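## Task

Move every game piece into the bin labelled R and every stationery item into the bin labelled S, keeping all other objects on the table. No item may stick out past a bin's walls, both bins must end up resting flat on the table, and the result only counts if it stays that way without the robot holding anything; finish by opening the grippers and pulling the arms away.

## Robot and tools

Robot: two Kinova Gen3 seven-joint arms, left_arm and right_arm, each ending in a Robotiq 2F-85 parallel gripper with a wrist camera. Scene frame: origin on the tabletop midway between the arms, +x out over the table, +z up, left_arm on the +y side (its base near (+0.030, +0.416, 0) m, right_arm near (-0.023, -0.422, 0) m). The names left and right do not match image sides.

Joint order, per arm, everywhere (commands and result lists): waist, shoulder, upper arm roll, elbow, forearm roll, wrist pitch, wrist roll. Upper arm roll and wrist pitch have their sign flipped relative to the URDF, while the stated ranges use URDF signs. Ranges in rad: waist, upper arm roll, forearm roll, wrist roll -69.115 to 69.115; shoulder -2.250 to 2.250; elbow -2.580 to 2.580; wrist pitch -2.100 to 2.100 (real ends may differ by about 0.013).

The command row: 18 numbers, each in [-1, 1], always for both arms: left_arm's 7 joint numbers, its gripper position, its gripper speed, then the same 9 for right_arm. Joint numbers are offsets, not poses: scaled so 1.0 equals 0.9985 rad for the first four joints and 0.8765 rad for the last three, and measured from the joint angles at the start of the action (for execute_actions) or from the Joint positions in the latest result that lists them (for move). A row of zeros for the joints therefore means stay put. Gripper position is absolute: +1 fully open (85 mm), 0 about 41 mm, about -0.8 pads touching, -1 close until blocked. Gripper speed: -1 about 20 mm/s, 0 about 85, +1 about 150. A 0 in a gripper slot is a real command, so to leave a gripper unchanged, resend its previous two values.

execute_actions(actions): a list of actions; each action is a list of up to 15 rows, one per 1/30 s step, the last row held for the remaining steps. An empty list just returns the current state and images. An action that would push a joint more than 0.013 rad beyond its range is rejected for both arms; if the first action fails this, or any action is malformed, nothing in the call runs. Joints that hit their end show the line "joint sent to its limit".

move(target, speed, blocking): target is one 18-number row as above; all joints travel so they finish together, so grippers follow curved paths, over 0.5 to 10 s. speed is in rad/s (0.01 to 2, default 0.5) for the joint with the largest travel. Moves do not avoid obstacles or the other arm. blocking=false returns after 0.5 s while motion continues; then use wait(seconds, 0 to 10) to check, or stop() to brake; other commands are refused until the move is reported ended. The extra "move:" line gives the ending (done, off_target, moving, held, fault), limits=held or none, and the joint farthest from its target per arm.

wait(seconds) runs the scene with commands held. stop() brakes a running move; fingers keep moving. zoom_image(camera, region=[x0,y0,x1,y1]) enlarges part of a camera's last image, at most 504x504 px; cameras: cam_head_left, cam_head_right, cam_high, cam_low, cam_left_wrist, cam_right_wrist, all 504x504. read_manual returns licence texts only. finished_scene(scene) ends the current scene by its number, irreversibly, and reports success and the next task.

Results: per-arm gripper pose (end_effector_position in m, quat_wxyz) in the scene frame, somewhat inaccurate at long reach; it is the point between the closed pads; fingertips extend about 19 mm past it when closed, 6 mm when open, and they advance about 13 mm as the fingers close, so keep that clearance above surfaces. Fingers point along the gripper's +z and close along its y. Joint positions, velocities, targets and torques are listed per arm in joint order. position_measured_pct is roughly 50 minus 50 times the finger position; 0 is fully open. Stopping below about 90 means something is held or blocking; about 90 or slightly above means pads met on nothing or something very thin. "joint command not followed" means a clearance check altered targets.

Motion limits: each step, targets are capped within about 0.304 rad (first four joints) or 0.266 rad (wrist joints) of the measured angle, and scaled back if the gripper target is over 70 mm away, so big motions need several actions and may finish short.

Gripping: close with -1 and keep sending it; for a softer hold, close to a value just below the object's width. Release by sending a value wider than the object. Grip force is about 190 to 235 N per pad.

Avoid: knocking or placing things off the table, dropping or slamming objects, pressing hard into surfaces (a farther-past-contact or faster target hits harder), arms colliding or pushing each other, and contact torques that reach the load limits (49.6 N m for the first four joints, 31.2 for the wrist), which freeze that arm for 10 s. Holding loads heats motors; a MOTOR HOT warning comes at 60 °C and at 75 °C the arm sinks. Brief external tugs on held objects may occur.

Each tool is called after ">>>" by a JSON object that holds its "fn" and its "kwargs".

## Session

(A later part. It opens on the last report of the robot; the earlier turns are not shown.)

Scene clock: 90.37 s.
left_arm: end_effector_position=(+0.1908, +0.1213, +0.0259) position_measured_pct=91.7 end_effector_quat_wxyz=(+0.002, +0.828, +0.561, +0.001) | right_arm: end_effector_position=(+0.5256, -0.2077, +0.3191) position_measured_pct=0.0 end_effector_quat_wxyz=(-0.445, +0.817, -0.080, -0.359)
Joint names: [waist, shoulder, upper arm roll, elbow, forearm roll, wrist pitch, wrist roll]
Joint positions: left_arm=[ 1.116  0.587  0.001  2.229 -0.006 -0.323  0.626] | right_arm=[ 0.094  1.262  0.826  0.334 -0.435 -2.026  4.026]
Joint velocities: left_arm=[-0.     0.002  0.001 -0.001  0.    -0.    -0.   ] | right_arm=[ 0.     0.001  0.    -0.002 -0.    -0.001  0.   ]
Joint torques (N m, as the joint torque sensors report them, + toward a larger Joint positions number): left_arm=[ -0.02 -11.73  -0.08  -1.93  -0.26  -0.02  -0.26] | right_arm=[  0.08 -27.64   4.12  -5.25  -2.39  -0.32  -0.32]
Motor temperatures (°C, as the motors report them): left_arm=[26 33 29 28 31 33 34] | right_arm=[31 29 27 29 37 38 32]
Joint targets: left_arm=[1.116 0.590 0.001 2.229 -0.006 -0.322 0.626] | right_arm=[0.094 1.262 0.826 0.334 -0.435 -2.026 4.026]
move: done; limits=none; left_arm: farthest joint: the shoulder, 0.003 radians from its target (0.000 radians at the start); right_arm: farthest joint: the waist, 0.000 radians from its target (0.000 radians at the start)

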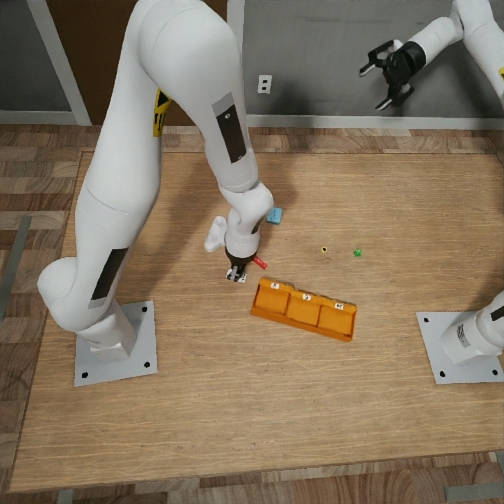

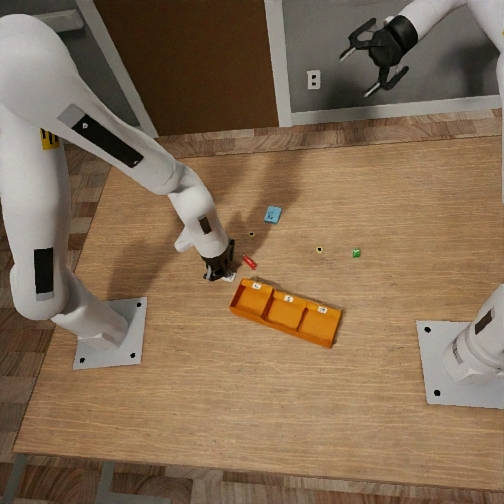

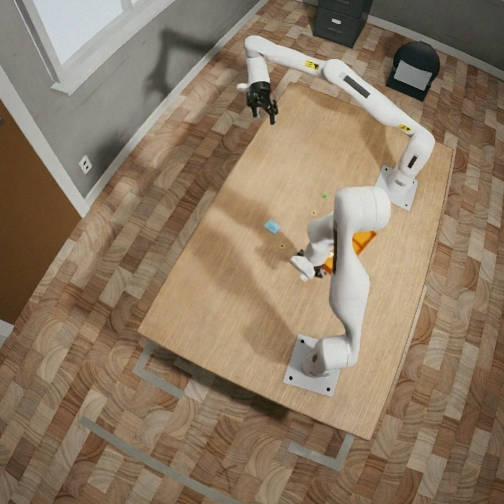

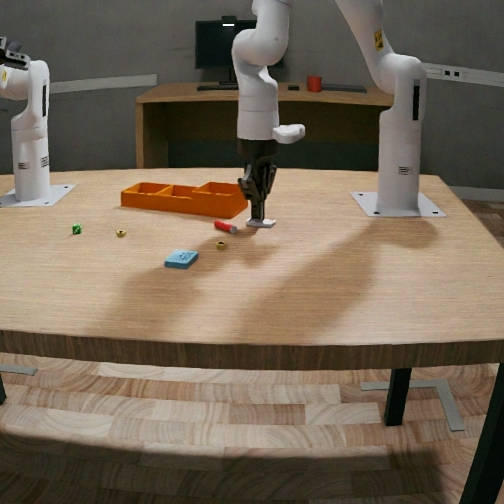

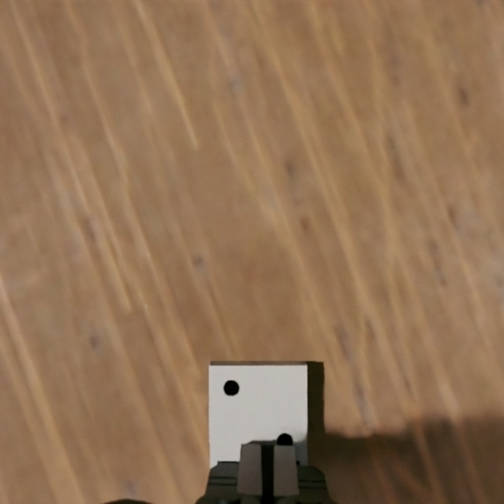

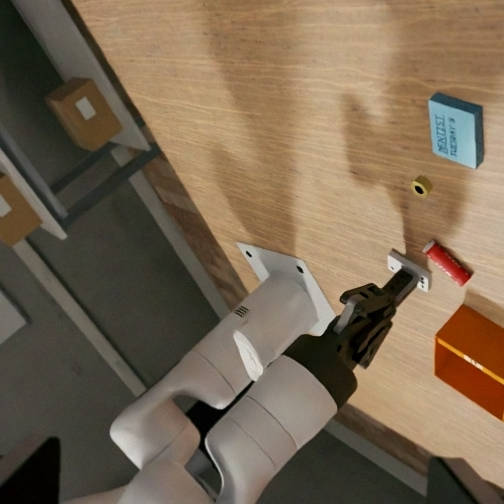

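>>> {"fn": "move", "kwargs": {"target": [0,-0.005,0,0,0,0,0,-0.2,0, 0,0,0,0,0,0,0,1,0]}}

>>> {"fn": "move", "kwargs": {"target": [0,0.022,0,0.004,0,0.024,0,-0.2,0, 0,0,0,0,0,0,0,1,0], "speed": 0.1}}

>>> {"fn": "move", "kwargs": {"target": [0,0,0,0,0,0,0,-1,0, 0,0,0,0,0,0,0,1,0]}}

Scene clock: 97.10 s.
left_arm: end_effector_position=(+0.1915, +0.1203, +0.0276) position_measured_pct=59.9 end_effector_quat_wxyz=(+0.004, +0.828, +0.561, +0.001) | right_arm: end_effector_position=(+0.5256, -0.2077, +0.3191) position_measured_pct=0.0 end_effector_quat_wxyz=(-0.445, +0.817, -0.080, -0.359)
Joint names: [waist, shoulder, upper arm roll, elbow, forearm roll, wrist pitch, wrist roll]
Joint positions: left_arm=[ 1.116  0.582  0.001  2.229 -0.006 -0.323  0.626] | right_arm=[ 0.094  1.262  0.826  0.334 -0.435 -2.026  4.026]
Joint velocities: left_arm=[ 0.001  0.    -0.    -0.     0.     0.     0.001] | right_arm=[-0.    -0.001 -0.    -0.    -0.     0.     0.   ]
Joint torques (N m, as the joint torque sensors report them, + toward a larger Joint positions number): left_arm=[  0.22 -14.05  -0.29  -2.46  -0.2   -0.16  -0.23] | right_arm=[ -0.04 -27.59   4.16  -5.31  -2.37  -0.42  -0.3 ]
Motor temperatures (°C, as the motors report them): left_arm=[26 33 29 28 31 33 34] | right_arm=[31 29 27 29 37 38 32]
Joint targets: left_arm=[1.116 0.582 0.001 2.229 -0.006 -0.323 0.626] | right_arm=[0.094 1.262 0.826 0.334 -0.435 -2.026 4.026]
move: done; limits=none; left_arm: farthest joint: the waist, 0.000 radians from its target (0.000 radians at the start); right_arm: farthest joint: the waist, 0.000 radians from its target (0.000 radians at the start)

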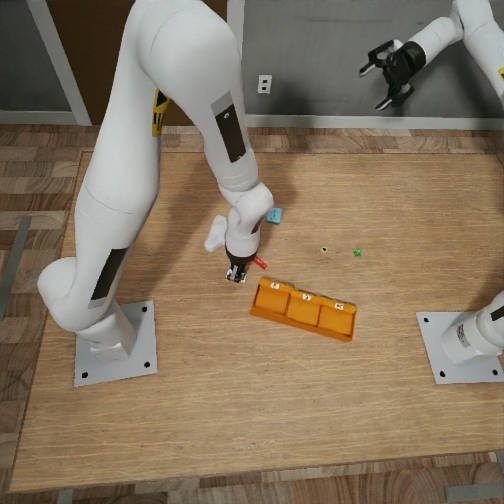

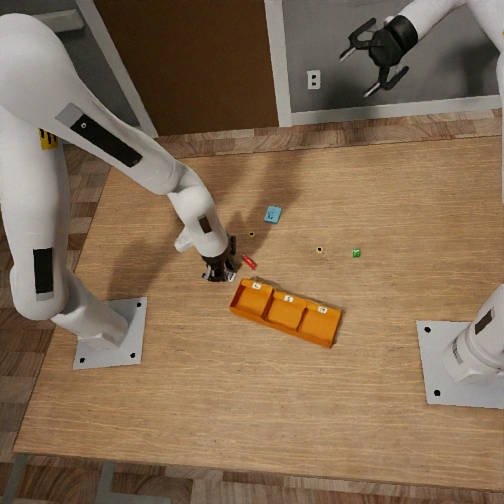

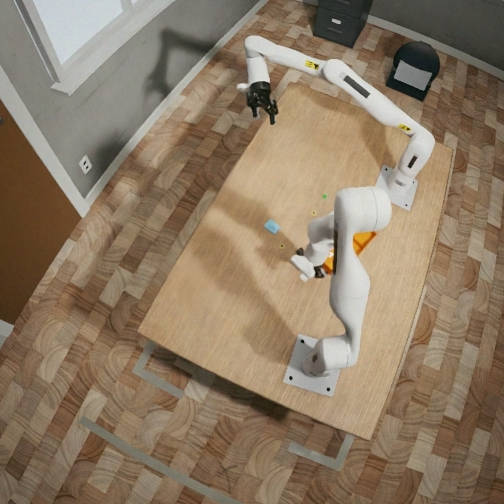

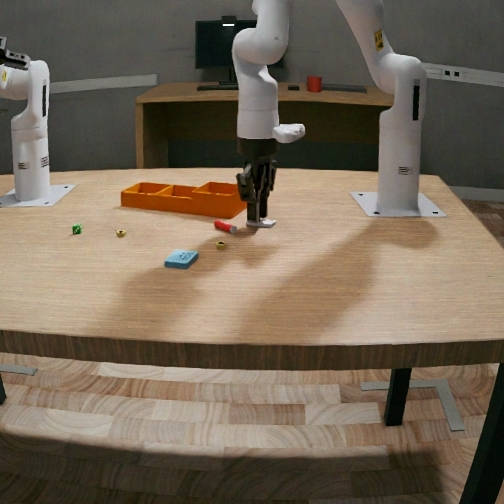

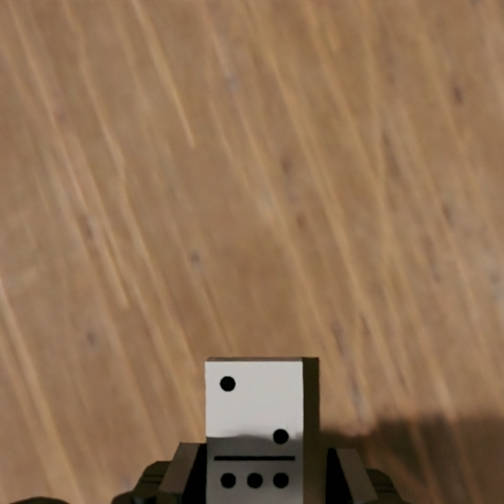

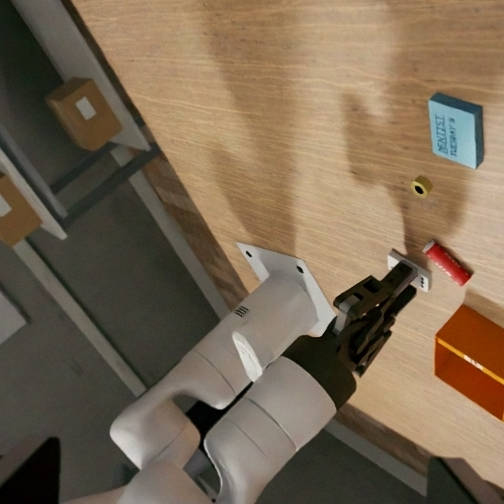

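Scene clock: 97.83 s.
left_arm: end_effector_position=(+0.1907, +0.1215, +0.0200) position_measured_pct=59.9 end_effector_quat_wxyz=(+0.002, +0.828, +0.561, +0.001) | right_arm: end_effector_position=(+0.5256, -0.2077, +0.3191) position_measured_pct=0.0 end_effector_quat_wxyz=(-0.445, +0.817, -0.080, -0.359)
Joint names: [waist, shoulder, upper arm roll, elbow, forearm roll, wrist pitch, wrist roll]
Joint positions: left_arm=[ 1.116  0.604  0.001  2.233 -0.006 -0.302  0.626] | right_arm=[ 0.094  1.262  0.826  0.334 -0.435 -2.026  4.026]
Joint velocities: left_arm=[-0.     0.    -0.    -0.     0.001  0.001 -0.   ] | right_arm=[ 0.     0.    -0.     0.     0.002  0.001 -0.   ]
Joint torques (N m, as the joint torque sensors report them, + toward a larger Joint positions number): left_arm=[  0.14 -14.12  -0.17  -2.18  -0.15  -0.3   -0.25] | right_arm=[  0.1  -27.44   4.06  -5.28  -2.37  -0.53  -0.36]
Motor temperatures (°C, as the motors report them): left_arm=[26 33 29 28 31 33 34] | right_arm=[31 29 27 29 37 38 32]
Joint targets: left_arm=[1.116 0.604 0.001 2.233 -0.006 -0.302 0.626] | right_arm=[0.094 1.262 0.826 0.334 -0.435 -2.026 4.026]
move: done; limits=none; left_arm: farthest joint: the waist, 0.000 radians from its target (0.000 radians at the start); right_arm: farthest joint: the waist, 0.000 radians from its target (0.000 radians at the start)

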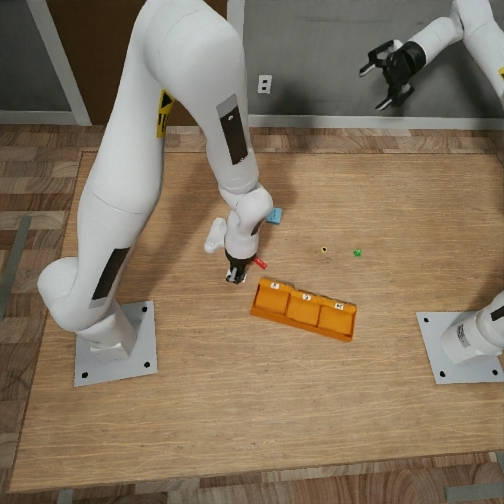

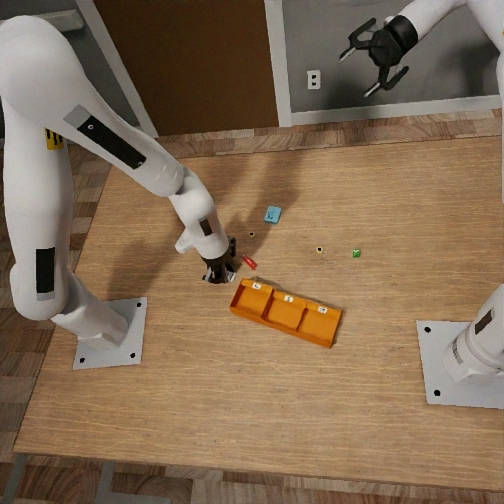

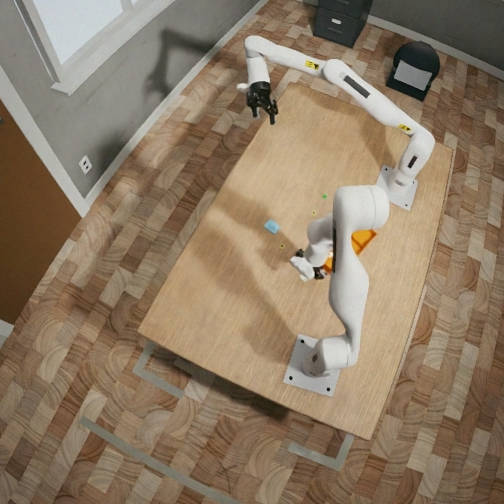

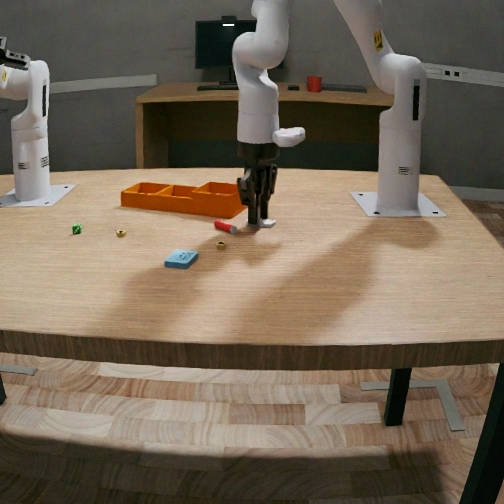

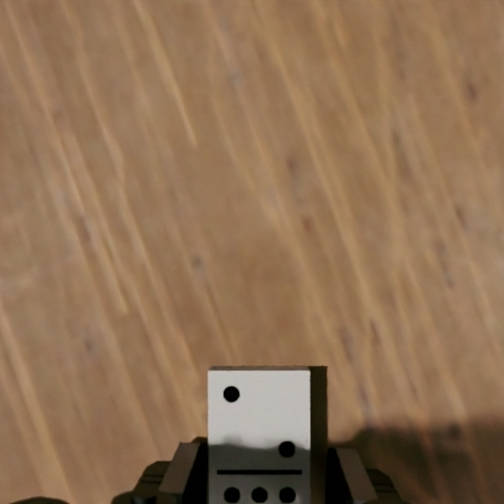

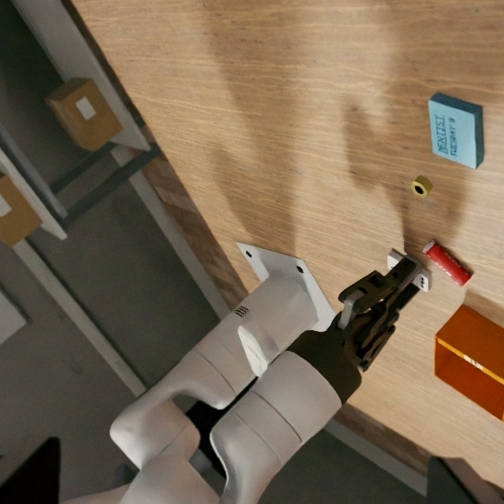

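Scene clock: 98.33 s.
left_arm: end_effector_position=(+0.1907, +0.1215, +0.0206) position_measured_pct=72.2 end_effector_quat_wxyz=(+0.002, +0.828, +0.561, +0.001) | right_arm: end_effector_position=(+0.5256, -0.2077, +0.3191) position_measured_pct=0.0 end_effector_quat_wxyz=(-0.445, +0.817, -0.080, -0.359)
Joint names: [waist, shoulder, upper arm roll, elbow, forearm roll, wrist pitch, wrist roll]
Joint positions: left_arm=[ 1.116  0.602  0.001  2.233 -0.006 -0.303  0.626] | right_arm=[ 0.094  1.262  0.826  0.334 -0.435 -2.026  4.026]
Joint velocities: left_arm=[-0.     0.     0.001 -0.     0.001 -0.     0.   ] | right_arm=[-0.001  0.001  0.     0.001 -0.    -0.     0.   ]
Joint torques (N m, as the joint torque sensors report them, + toward a larger Joint positions number): left_arm=[  0.19 -12.9   -0.11  -2.5   -0.2    0.29  -0.3 ] | right_arm=[  0.09 -27.65   4.03  -5.33  -2.38  -0.35  -0.43]
Motor temperatures (°C, as the motors report them): left_arm=[26 33 29 28 31 33 34] | right_arm=[31 29 27 29 37 38 32]
Joint targets: left_arm=[1.116 0.604 0.001 2.233 -0.006 -0.302 0.626] | right_arm=[0.094 1.262 0.826 0.334 -0.435 -2.026 4.026]
move: done; limits=none; left_arm: farthest joint: the shoulder, 0.002 radians from its target (0.000 radians at the start); right_arm: farthest joint: the waist, 0.000 radians from its target (0.000 radians at the start)

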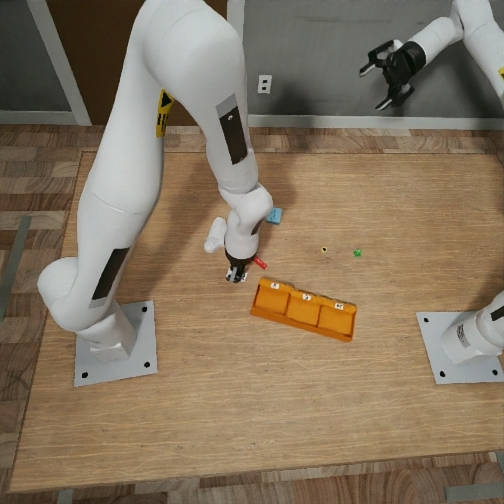

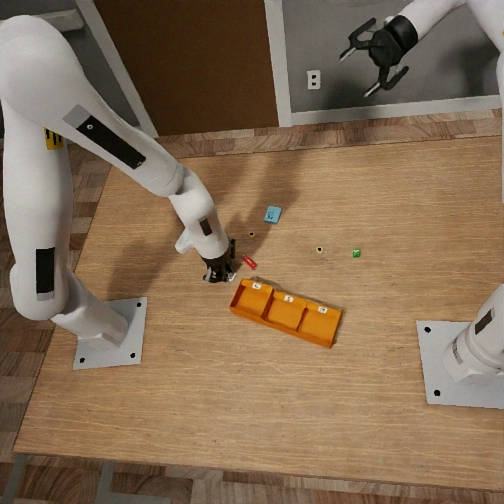

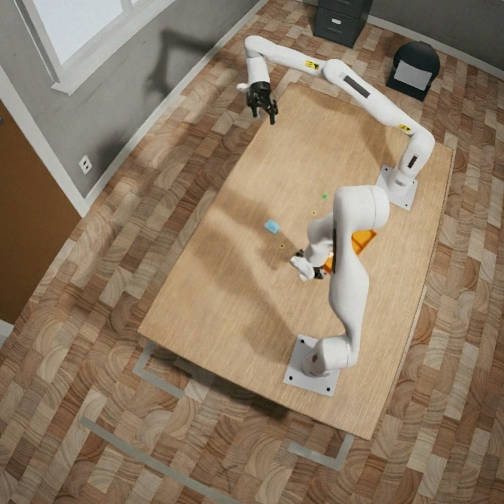

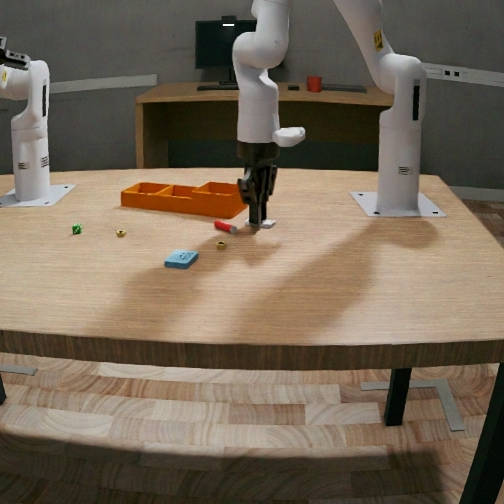

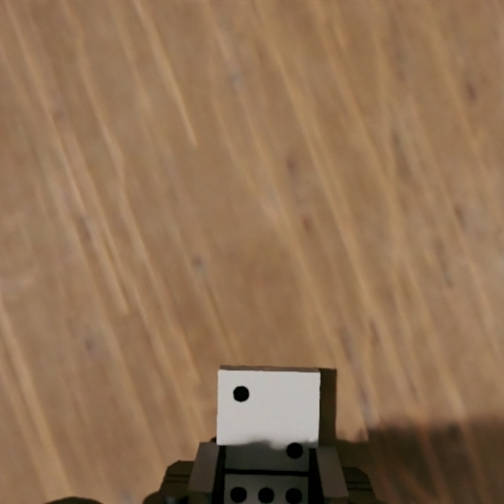

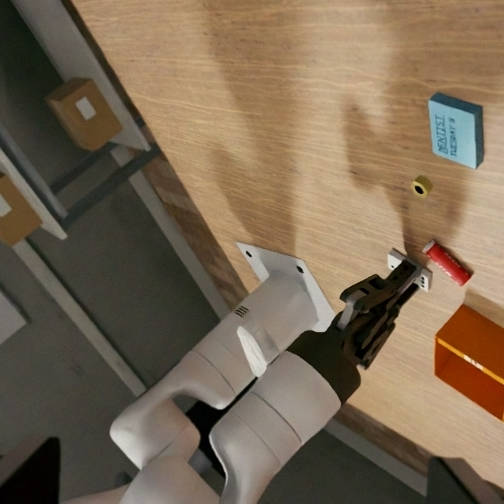

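>>> {"fn": "move", "kwargs": {"target": [0,-0.28,0,-0.106,0,-0.445,0,-1,0, 0,0,0,0,0,0,0,1,0], "speed": 0.7}}

>>> {"fn": "move", "kwargs": {"target": [0.38,0.105,0,-0.181,0,-0.087,0.52,-1,0, 0,0,0,0,0,0,0,1,0], "speed": 0.7}}

Scene clock: 107.47 s.
left_arm: end_effector_position=(+0.1908, +0.1225, +0.1304) position_measured_pct=72.2 end_effector_quat_wxyz=(-0.000, +0.827, +0.562, +0.002) | right_arm: end_effector_position=(+0.5256, -0.2077, +0.3191) position_measured_pct=0.0 end_effector_quat_wxyz=(-0.445, +0.817, -0.080, -0.359)
Joint names: [waist, shoulder, upper arm roll, elbow, forearm roll, wrist pitch, wrist roll]
Joint positions: left_arm=[ 1.116  0.323  0.001  2.127 -0.006 -0.693  0.626] | right_arm=[ 0.094  1.262  0.826  0.334 -0.435 -2.026  4.026]
Joint velocities: left_arm=[-0.001 -0.003  0.     0.     0.001  0.001  0.002] | right_arm=[-0.     0.    -0.    -0.001  0.002  0.    -0.   ]
Joint torques (N m, as the joint torque sensors report them, + toward a larger Joint positions number): left_arm=[  0.14 -12.19  -0.1   -5.16  -0.19  -0.25  -0.29] | right_arm=[  0.2  -27.73   4.06  -5.22  -2.42  -0.43  -0.26]
Motor temperatures (°C, as the motors report them): left_arm=[26 33 29 28 31 33 34] | right_arm=[31 29 27 29 37 38 32]
Joint targets: left_arm=[1.116 0.322 0.001 2.127 -0.006 -0.693 0.626] | right_arm=[0.094 1.262 0.826 0.334 -0.435 -2.026 4.026]
move: done; limits=none; left_arm: farthest joint: the waist, 0.000 radians from its target (0.000 radians at the start); right_arm: farthest joint: the waist, 0.000 radians from its target (0.000 radians at the start)

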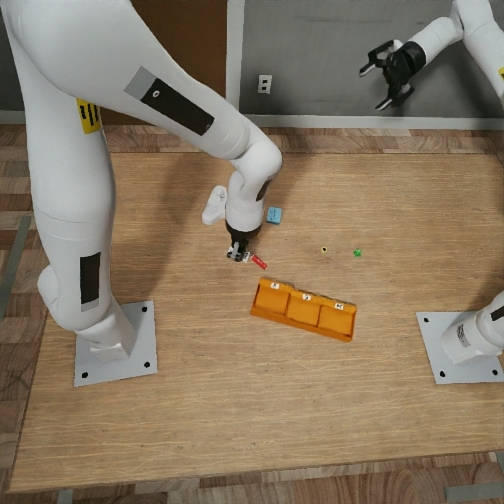

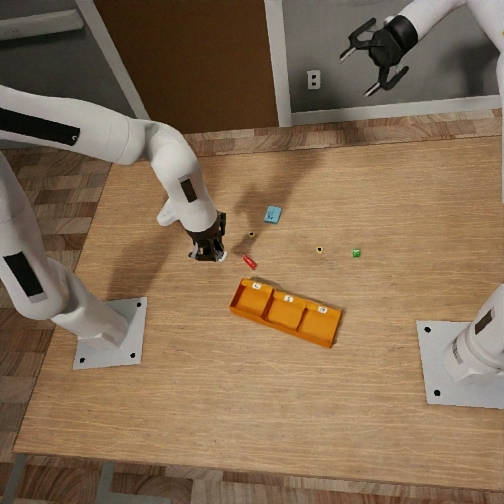

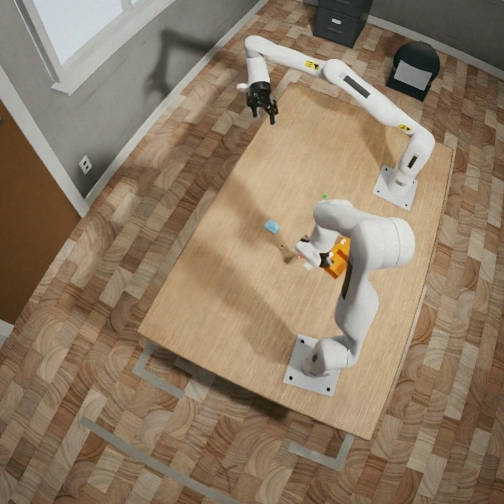

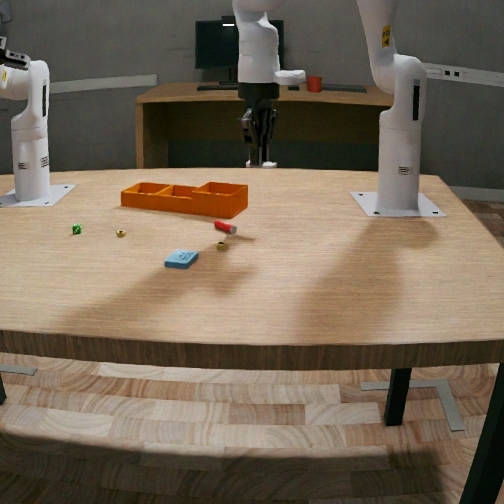

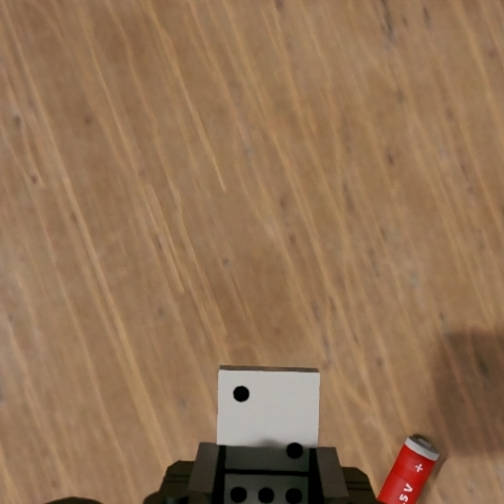

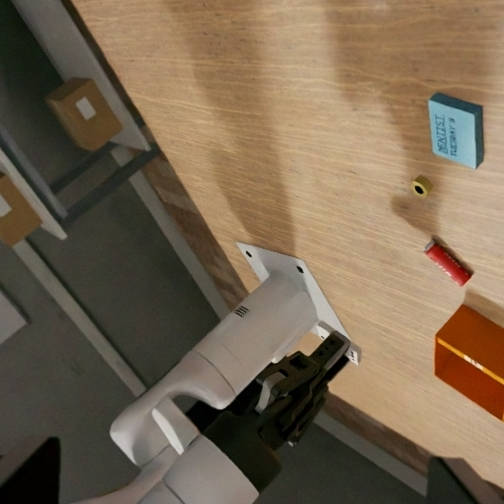

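Scene clock: 108.77 s.
left_arm: end_effector_position=(+0.0821, +0.0263, +0.1302) position_measured_pct=72.2 end_effector_quat_wxyz=(+0.000, +0.805, +0.593, +0.002) | right_arm: end_effector_position=(+0.5256, -0.2077, +0.3191) position_measured_pct=0.0 end_effector_quat_wxyz=(-0.445, +0.817, -0.080, -0.359)
Joint names: [waist, shoulder, upper arm roll, elbow, forearm roll, wrist pitch, wrist roll]
Joint positions: left_arm=[ 1.495  0.428  0.001  1.946 -0.006 -0.769  1.082] | right_arm=[ 0.094  1.262  0.826  0.334 -0.435 -2.026  4.026]
Joint velocities: left_arm=[ 0.003  0.003 -0.001 -0.    -0.     0.001 -0.002] | right_arm=[ 0.001 -0.001 -0.    -0.    -0.     0.002  0.   ]
Joint torques (N m, as the joint torque sensors report them, + toward a larger Joint positions number): left_arm=[  0.24 -14.86  -0.19  -5.72  -0.25  -0.23  -0.24] | right_arm=[  0.08 -27.68   4.09  -5.26  -2.36  -0.43  -0.31]
Motor temperatures (°C, as the motors report them): left_arm=[26 33 29 28 31 33 34] | right_arm=[31 29 27 29 37 38 32]
Joint targets: left_arm=[1.496 0.428 0.001 1.946 -0.006 -0.769 1.082] | right_arm=[0.094 1.262 0.826 0.334 -0.435 -2.026 4.026]
move: done; limits=none; left_arm: farthest joint: the waist, 0.000 radians from its target (0.379 radians at the start); right_arm: farthest joint: the waist, 0.000 radians from its target (0.000 radians at the start)

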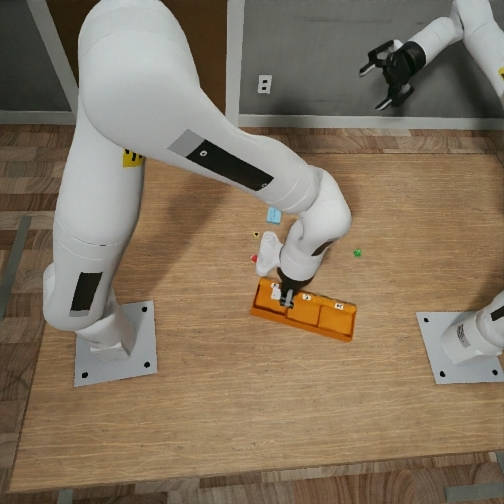

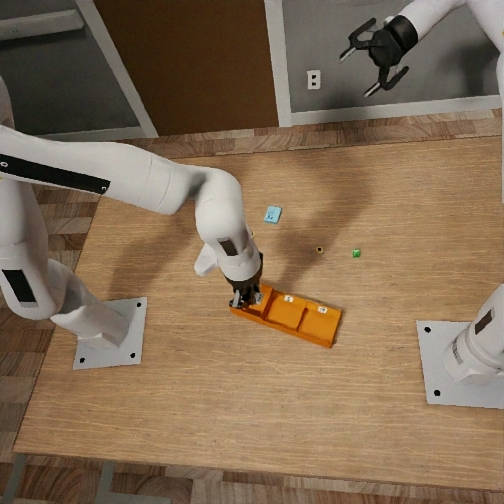

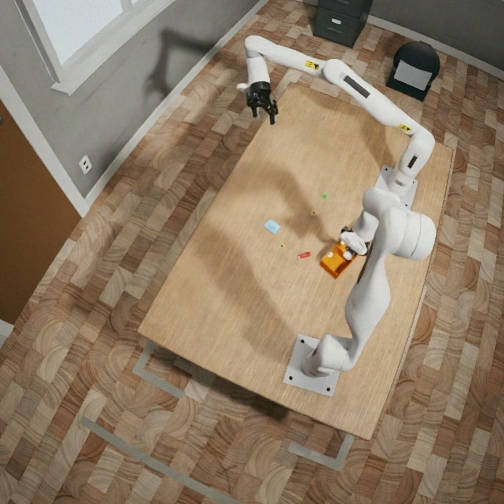

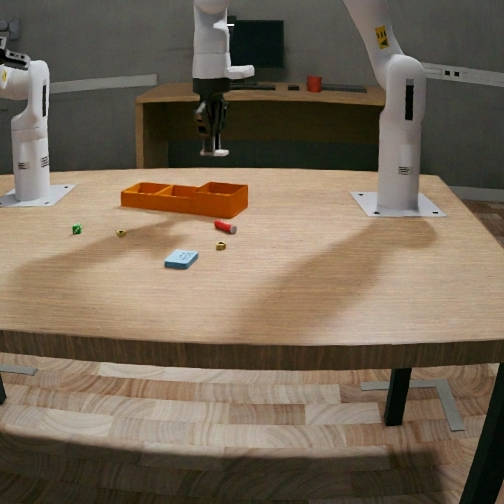

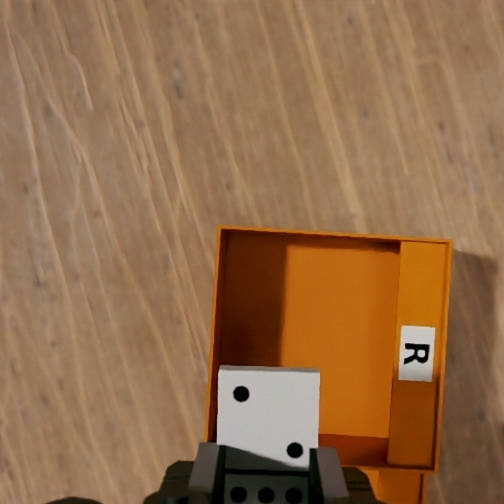

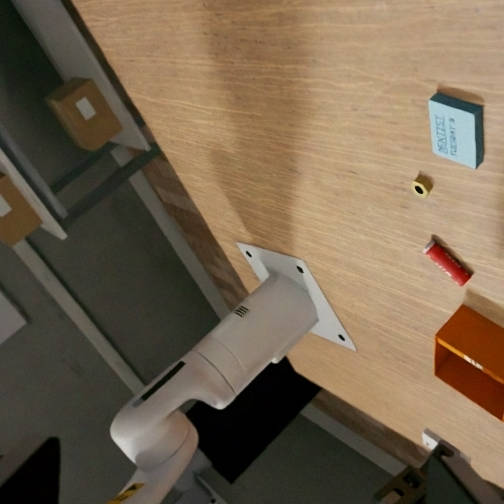

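>>> {"fn": "move", "kwargs": {"target": [-0.059,-0.02,0,0.034,0,0.017,-0.067,-1,0, 0,0,0,0,0,0,0,1,0]}}

>>> {"fn": "move", "kwargs": {"target": [0,0.15,0,0.065,0,0.245,0,-1,0, 0,0,0,0,0,0,0,1,0]}}

Scene clock: 121.50 s.
left_arm: end_effector_position=(+0.1022, +0.0402, +0.1305) position_measured_pct=72.2 end_effector_quat_wxyz=(+0.001, +0.805, +0.593, +0.002) | right_arm: end_effector_position=(+0.5256, -0.2077, +0.3191) position_measured_pct=0.0 end_effector_quat_wxyz=(-0.445, +0.817, -0.080, -0.359)
Joint names: [waist, shoulder, upper arm roll, elbow, forearm roll, wrist pitch, wrist roll]
Joint positions: left_arm=[ 1.437  0.408  0.001  1.98  -0.006 -0.754  1.024] | right_arm=[ 0.094  1.262  0.826  0.334 -0.435 -2.026  4.026]
Joint velocities: left_arm=[-0.003 -0.001 -0.    -0.    -0.001  0.     0.001] | right_arm=[-0.     0.     0.    -0.    -0.    -0.002  0.   ]
Joint torques (N m, as the joint torque sensors report them, + toward a larger Joint positions number): left_arm=[  0.41 -14.37  -0.22  -5.58  -0.19  -0.21  -0.33] | right_arm=[  0.15 -27.7    4.3   -5.2   -2.43  -0.48  -0.37]
Motor temperatures (°C, as the motors report them): left_arm=[26 33 29 28 31 33 34] | right_arm=[31 29 27 29 37 38 32]
Joint targets: left_arm=[1.436 0.408 0.001 1.980 -0.006 -0.754 1.024] | right_arm=[0.094 1.262 0.826 0.334 -0.435 -2.026 4.026]
move: done; limits=none; left_arm: farthest joint: the waist, 0.001 radians from its target (0.059 radians at the start); right_arm: farthest joint: the waist, 0.000 radians from its target (0.000 radians at the start)

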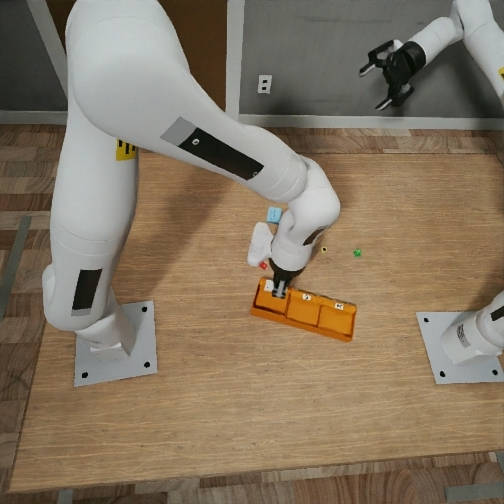

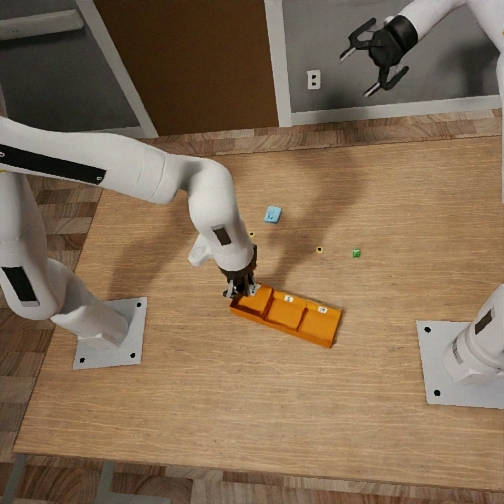

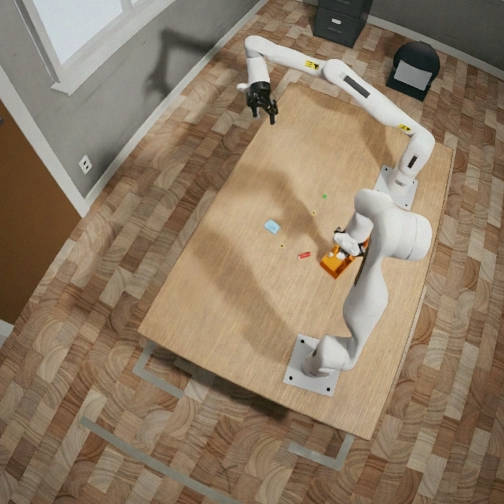

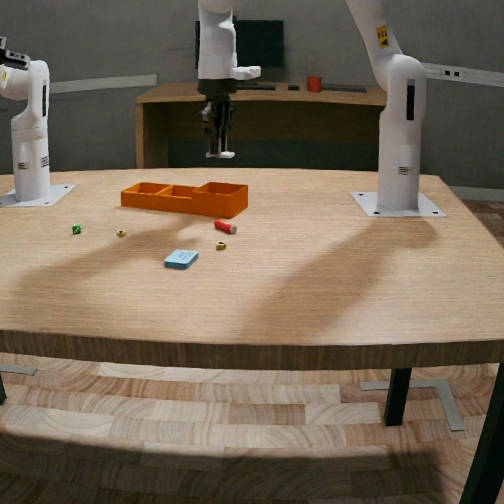

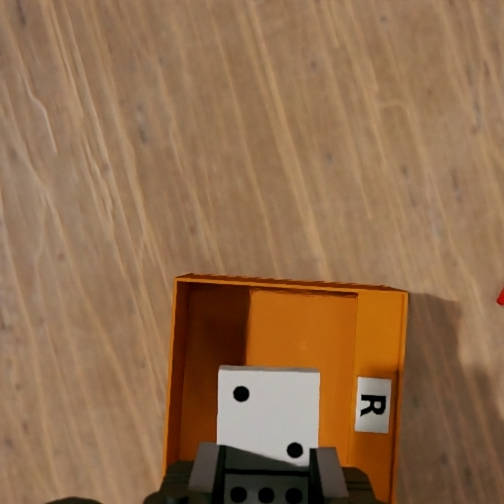

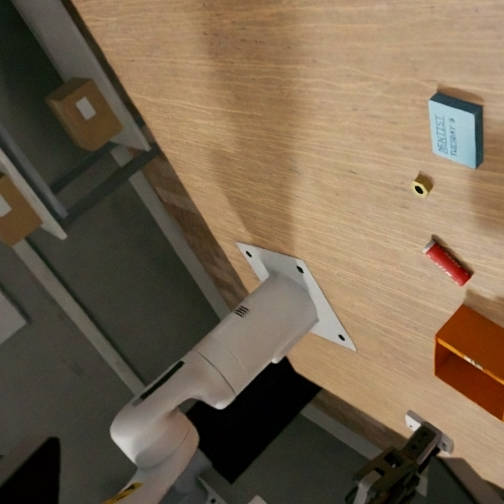

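Scene clock: 122.47 s.
left_arm: end_effector_position=(+0.1024, +0.0381, +0.0609) position_measured_pct=72.2 end_effector_quat_wxyz=(+0.001, +0.805, +0.593, +0.002) | right_arm: end_effector_position=(+0.5256, -0.2077, +0.3191) position_measured_pct=0.0 end_effector_quat_wxyz=(-0.445, +0.817, -0.080, -0.359)
Joint names: [waist, shoulder, upper arm roll, elbow, forearm roll, wrist pitch, wrist roll]
Joint positions: left_arm=[ 1.437  0.557  0.001  2.045 -0.006 -0.539  1.024] | right_arm=[ 0.094  1.262  0.826  0.334 -0.435 -2.026  4.026]
Joint velocities: left_arm=[-0.     0.002 -0.    -0.     0.     0.     0.   ] | right_arm=[ 0.     0.002 -0.    -0.001 -0.001 -0.    -0.   ]
Joint torques (N m, as the joint torque sensors report them, + toward a larger Joint positions number): left_arm=[  0.06 -15.63  -0.25  -4.08  -0.1   -0.25  -0.23] | right_arm=[  0.14 -27.53   4.15  -5.12  -2.35  -0.51  -0.43]
Motor temperatures (°C, as the motors report them): left_arm=[26 33 29 28 31 33 34] | right_arm=[31 29 27 29 37 38 32]
Joint targets: left_arm=[1.437 0.557 0.001 2.045 -0.006 -0.539 1.024] | right_arm=[0.094 1.262 0.826 0.334 -0.435 -2.026 4.026]
move: done; limits=none; left_arm: farthest joint: the shoulder, 0.001 radians from its target (0.150 radians at the start); right_arm: farthest joint: the waist, 0.000 radians from its target (0.000 radians at the start)

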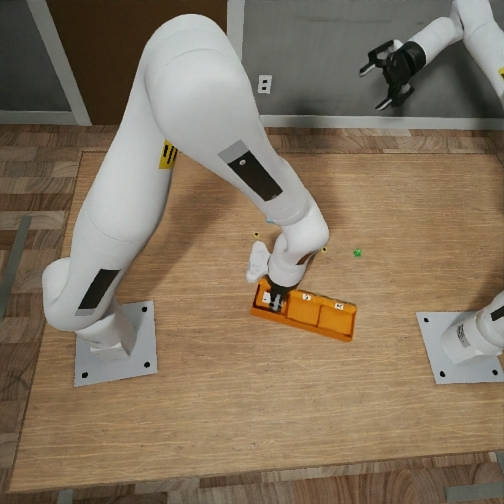

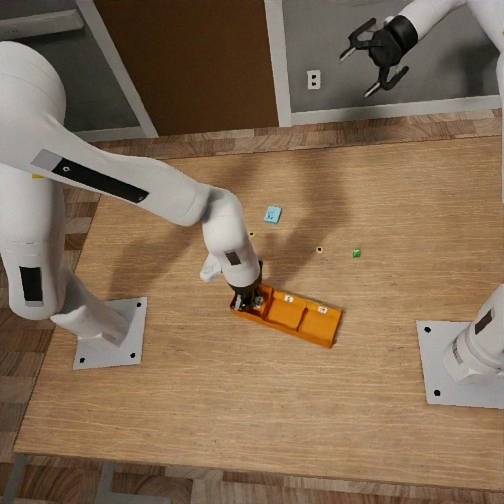

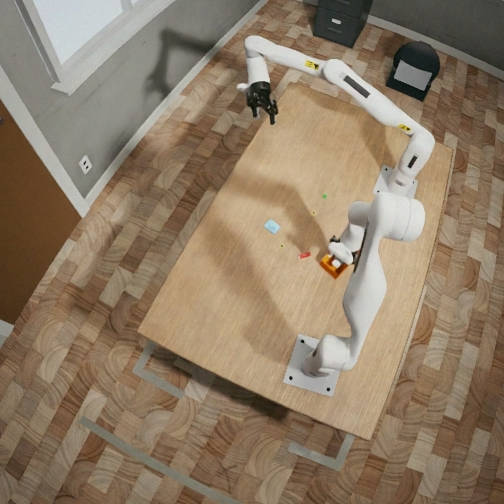

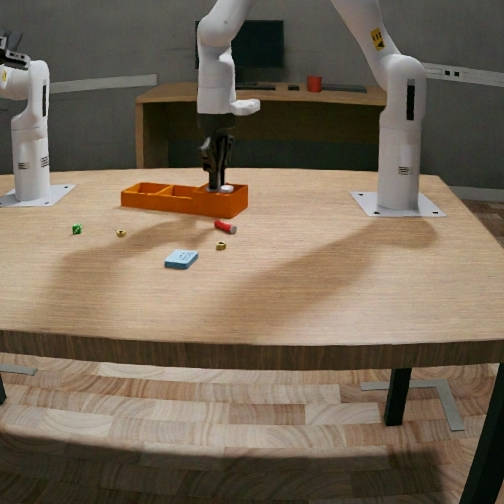

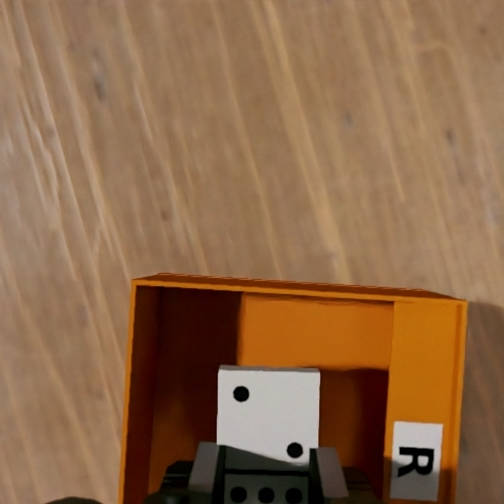

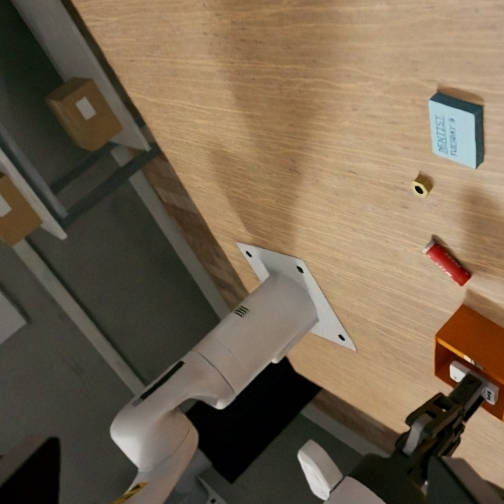

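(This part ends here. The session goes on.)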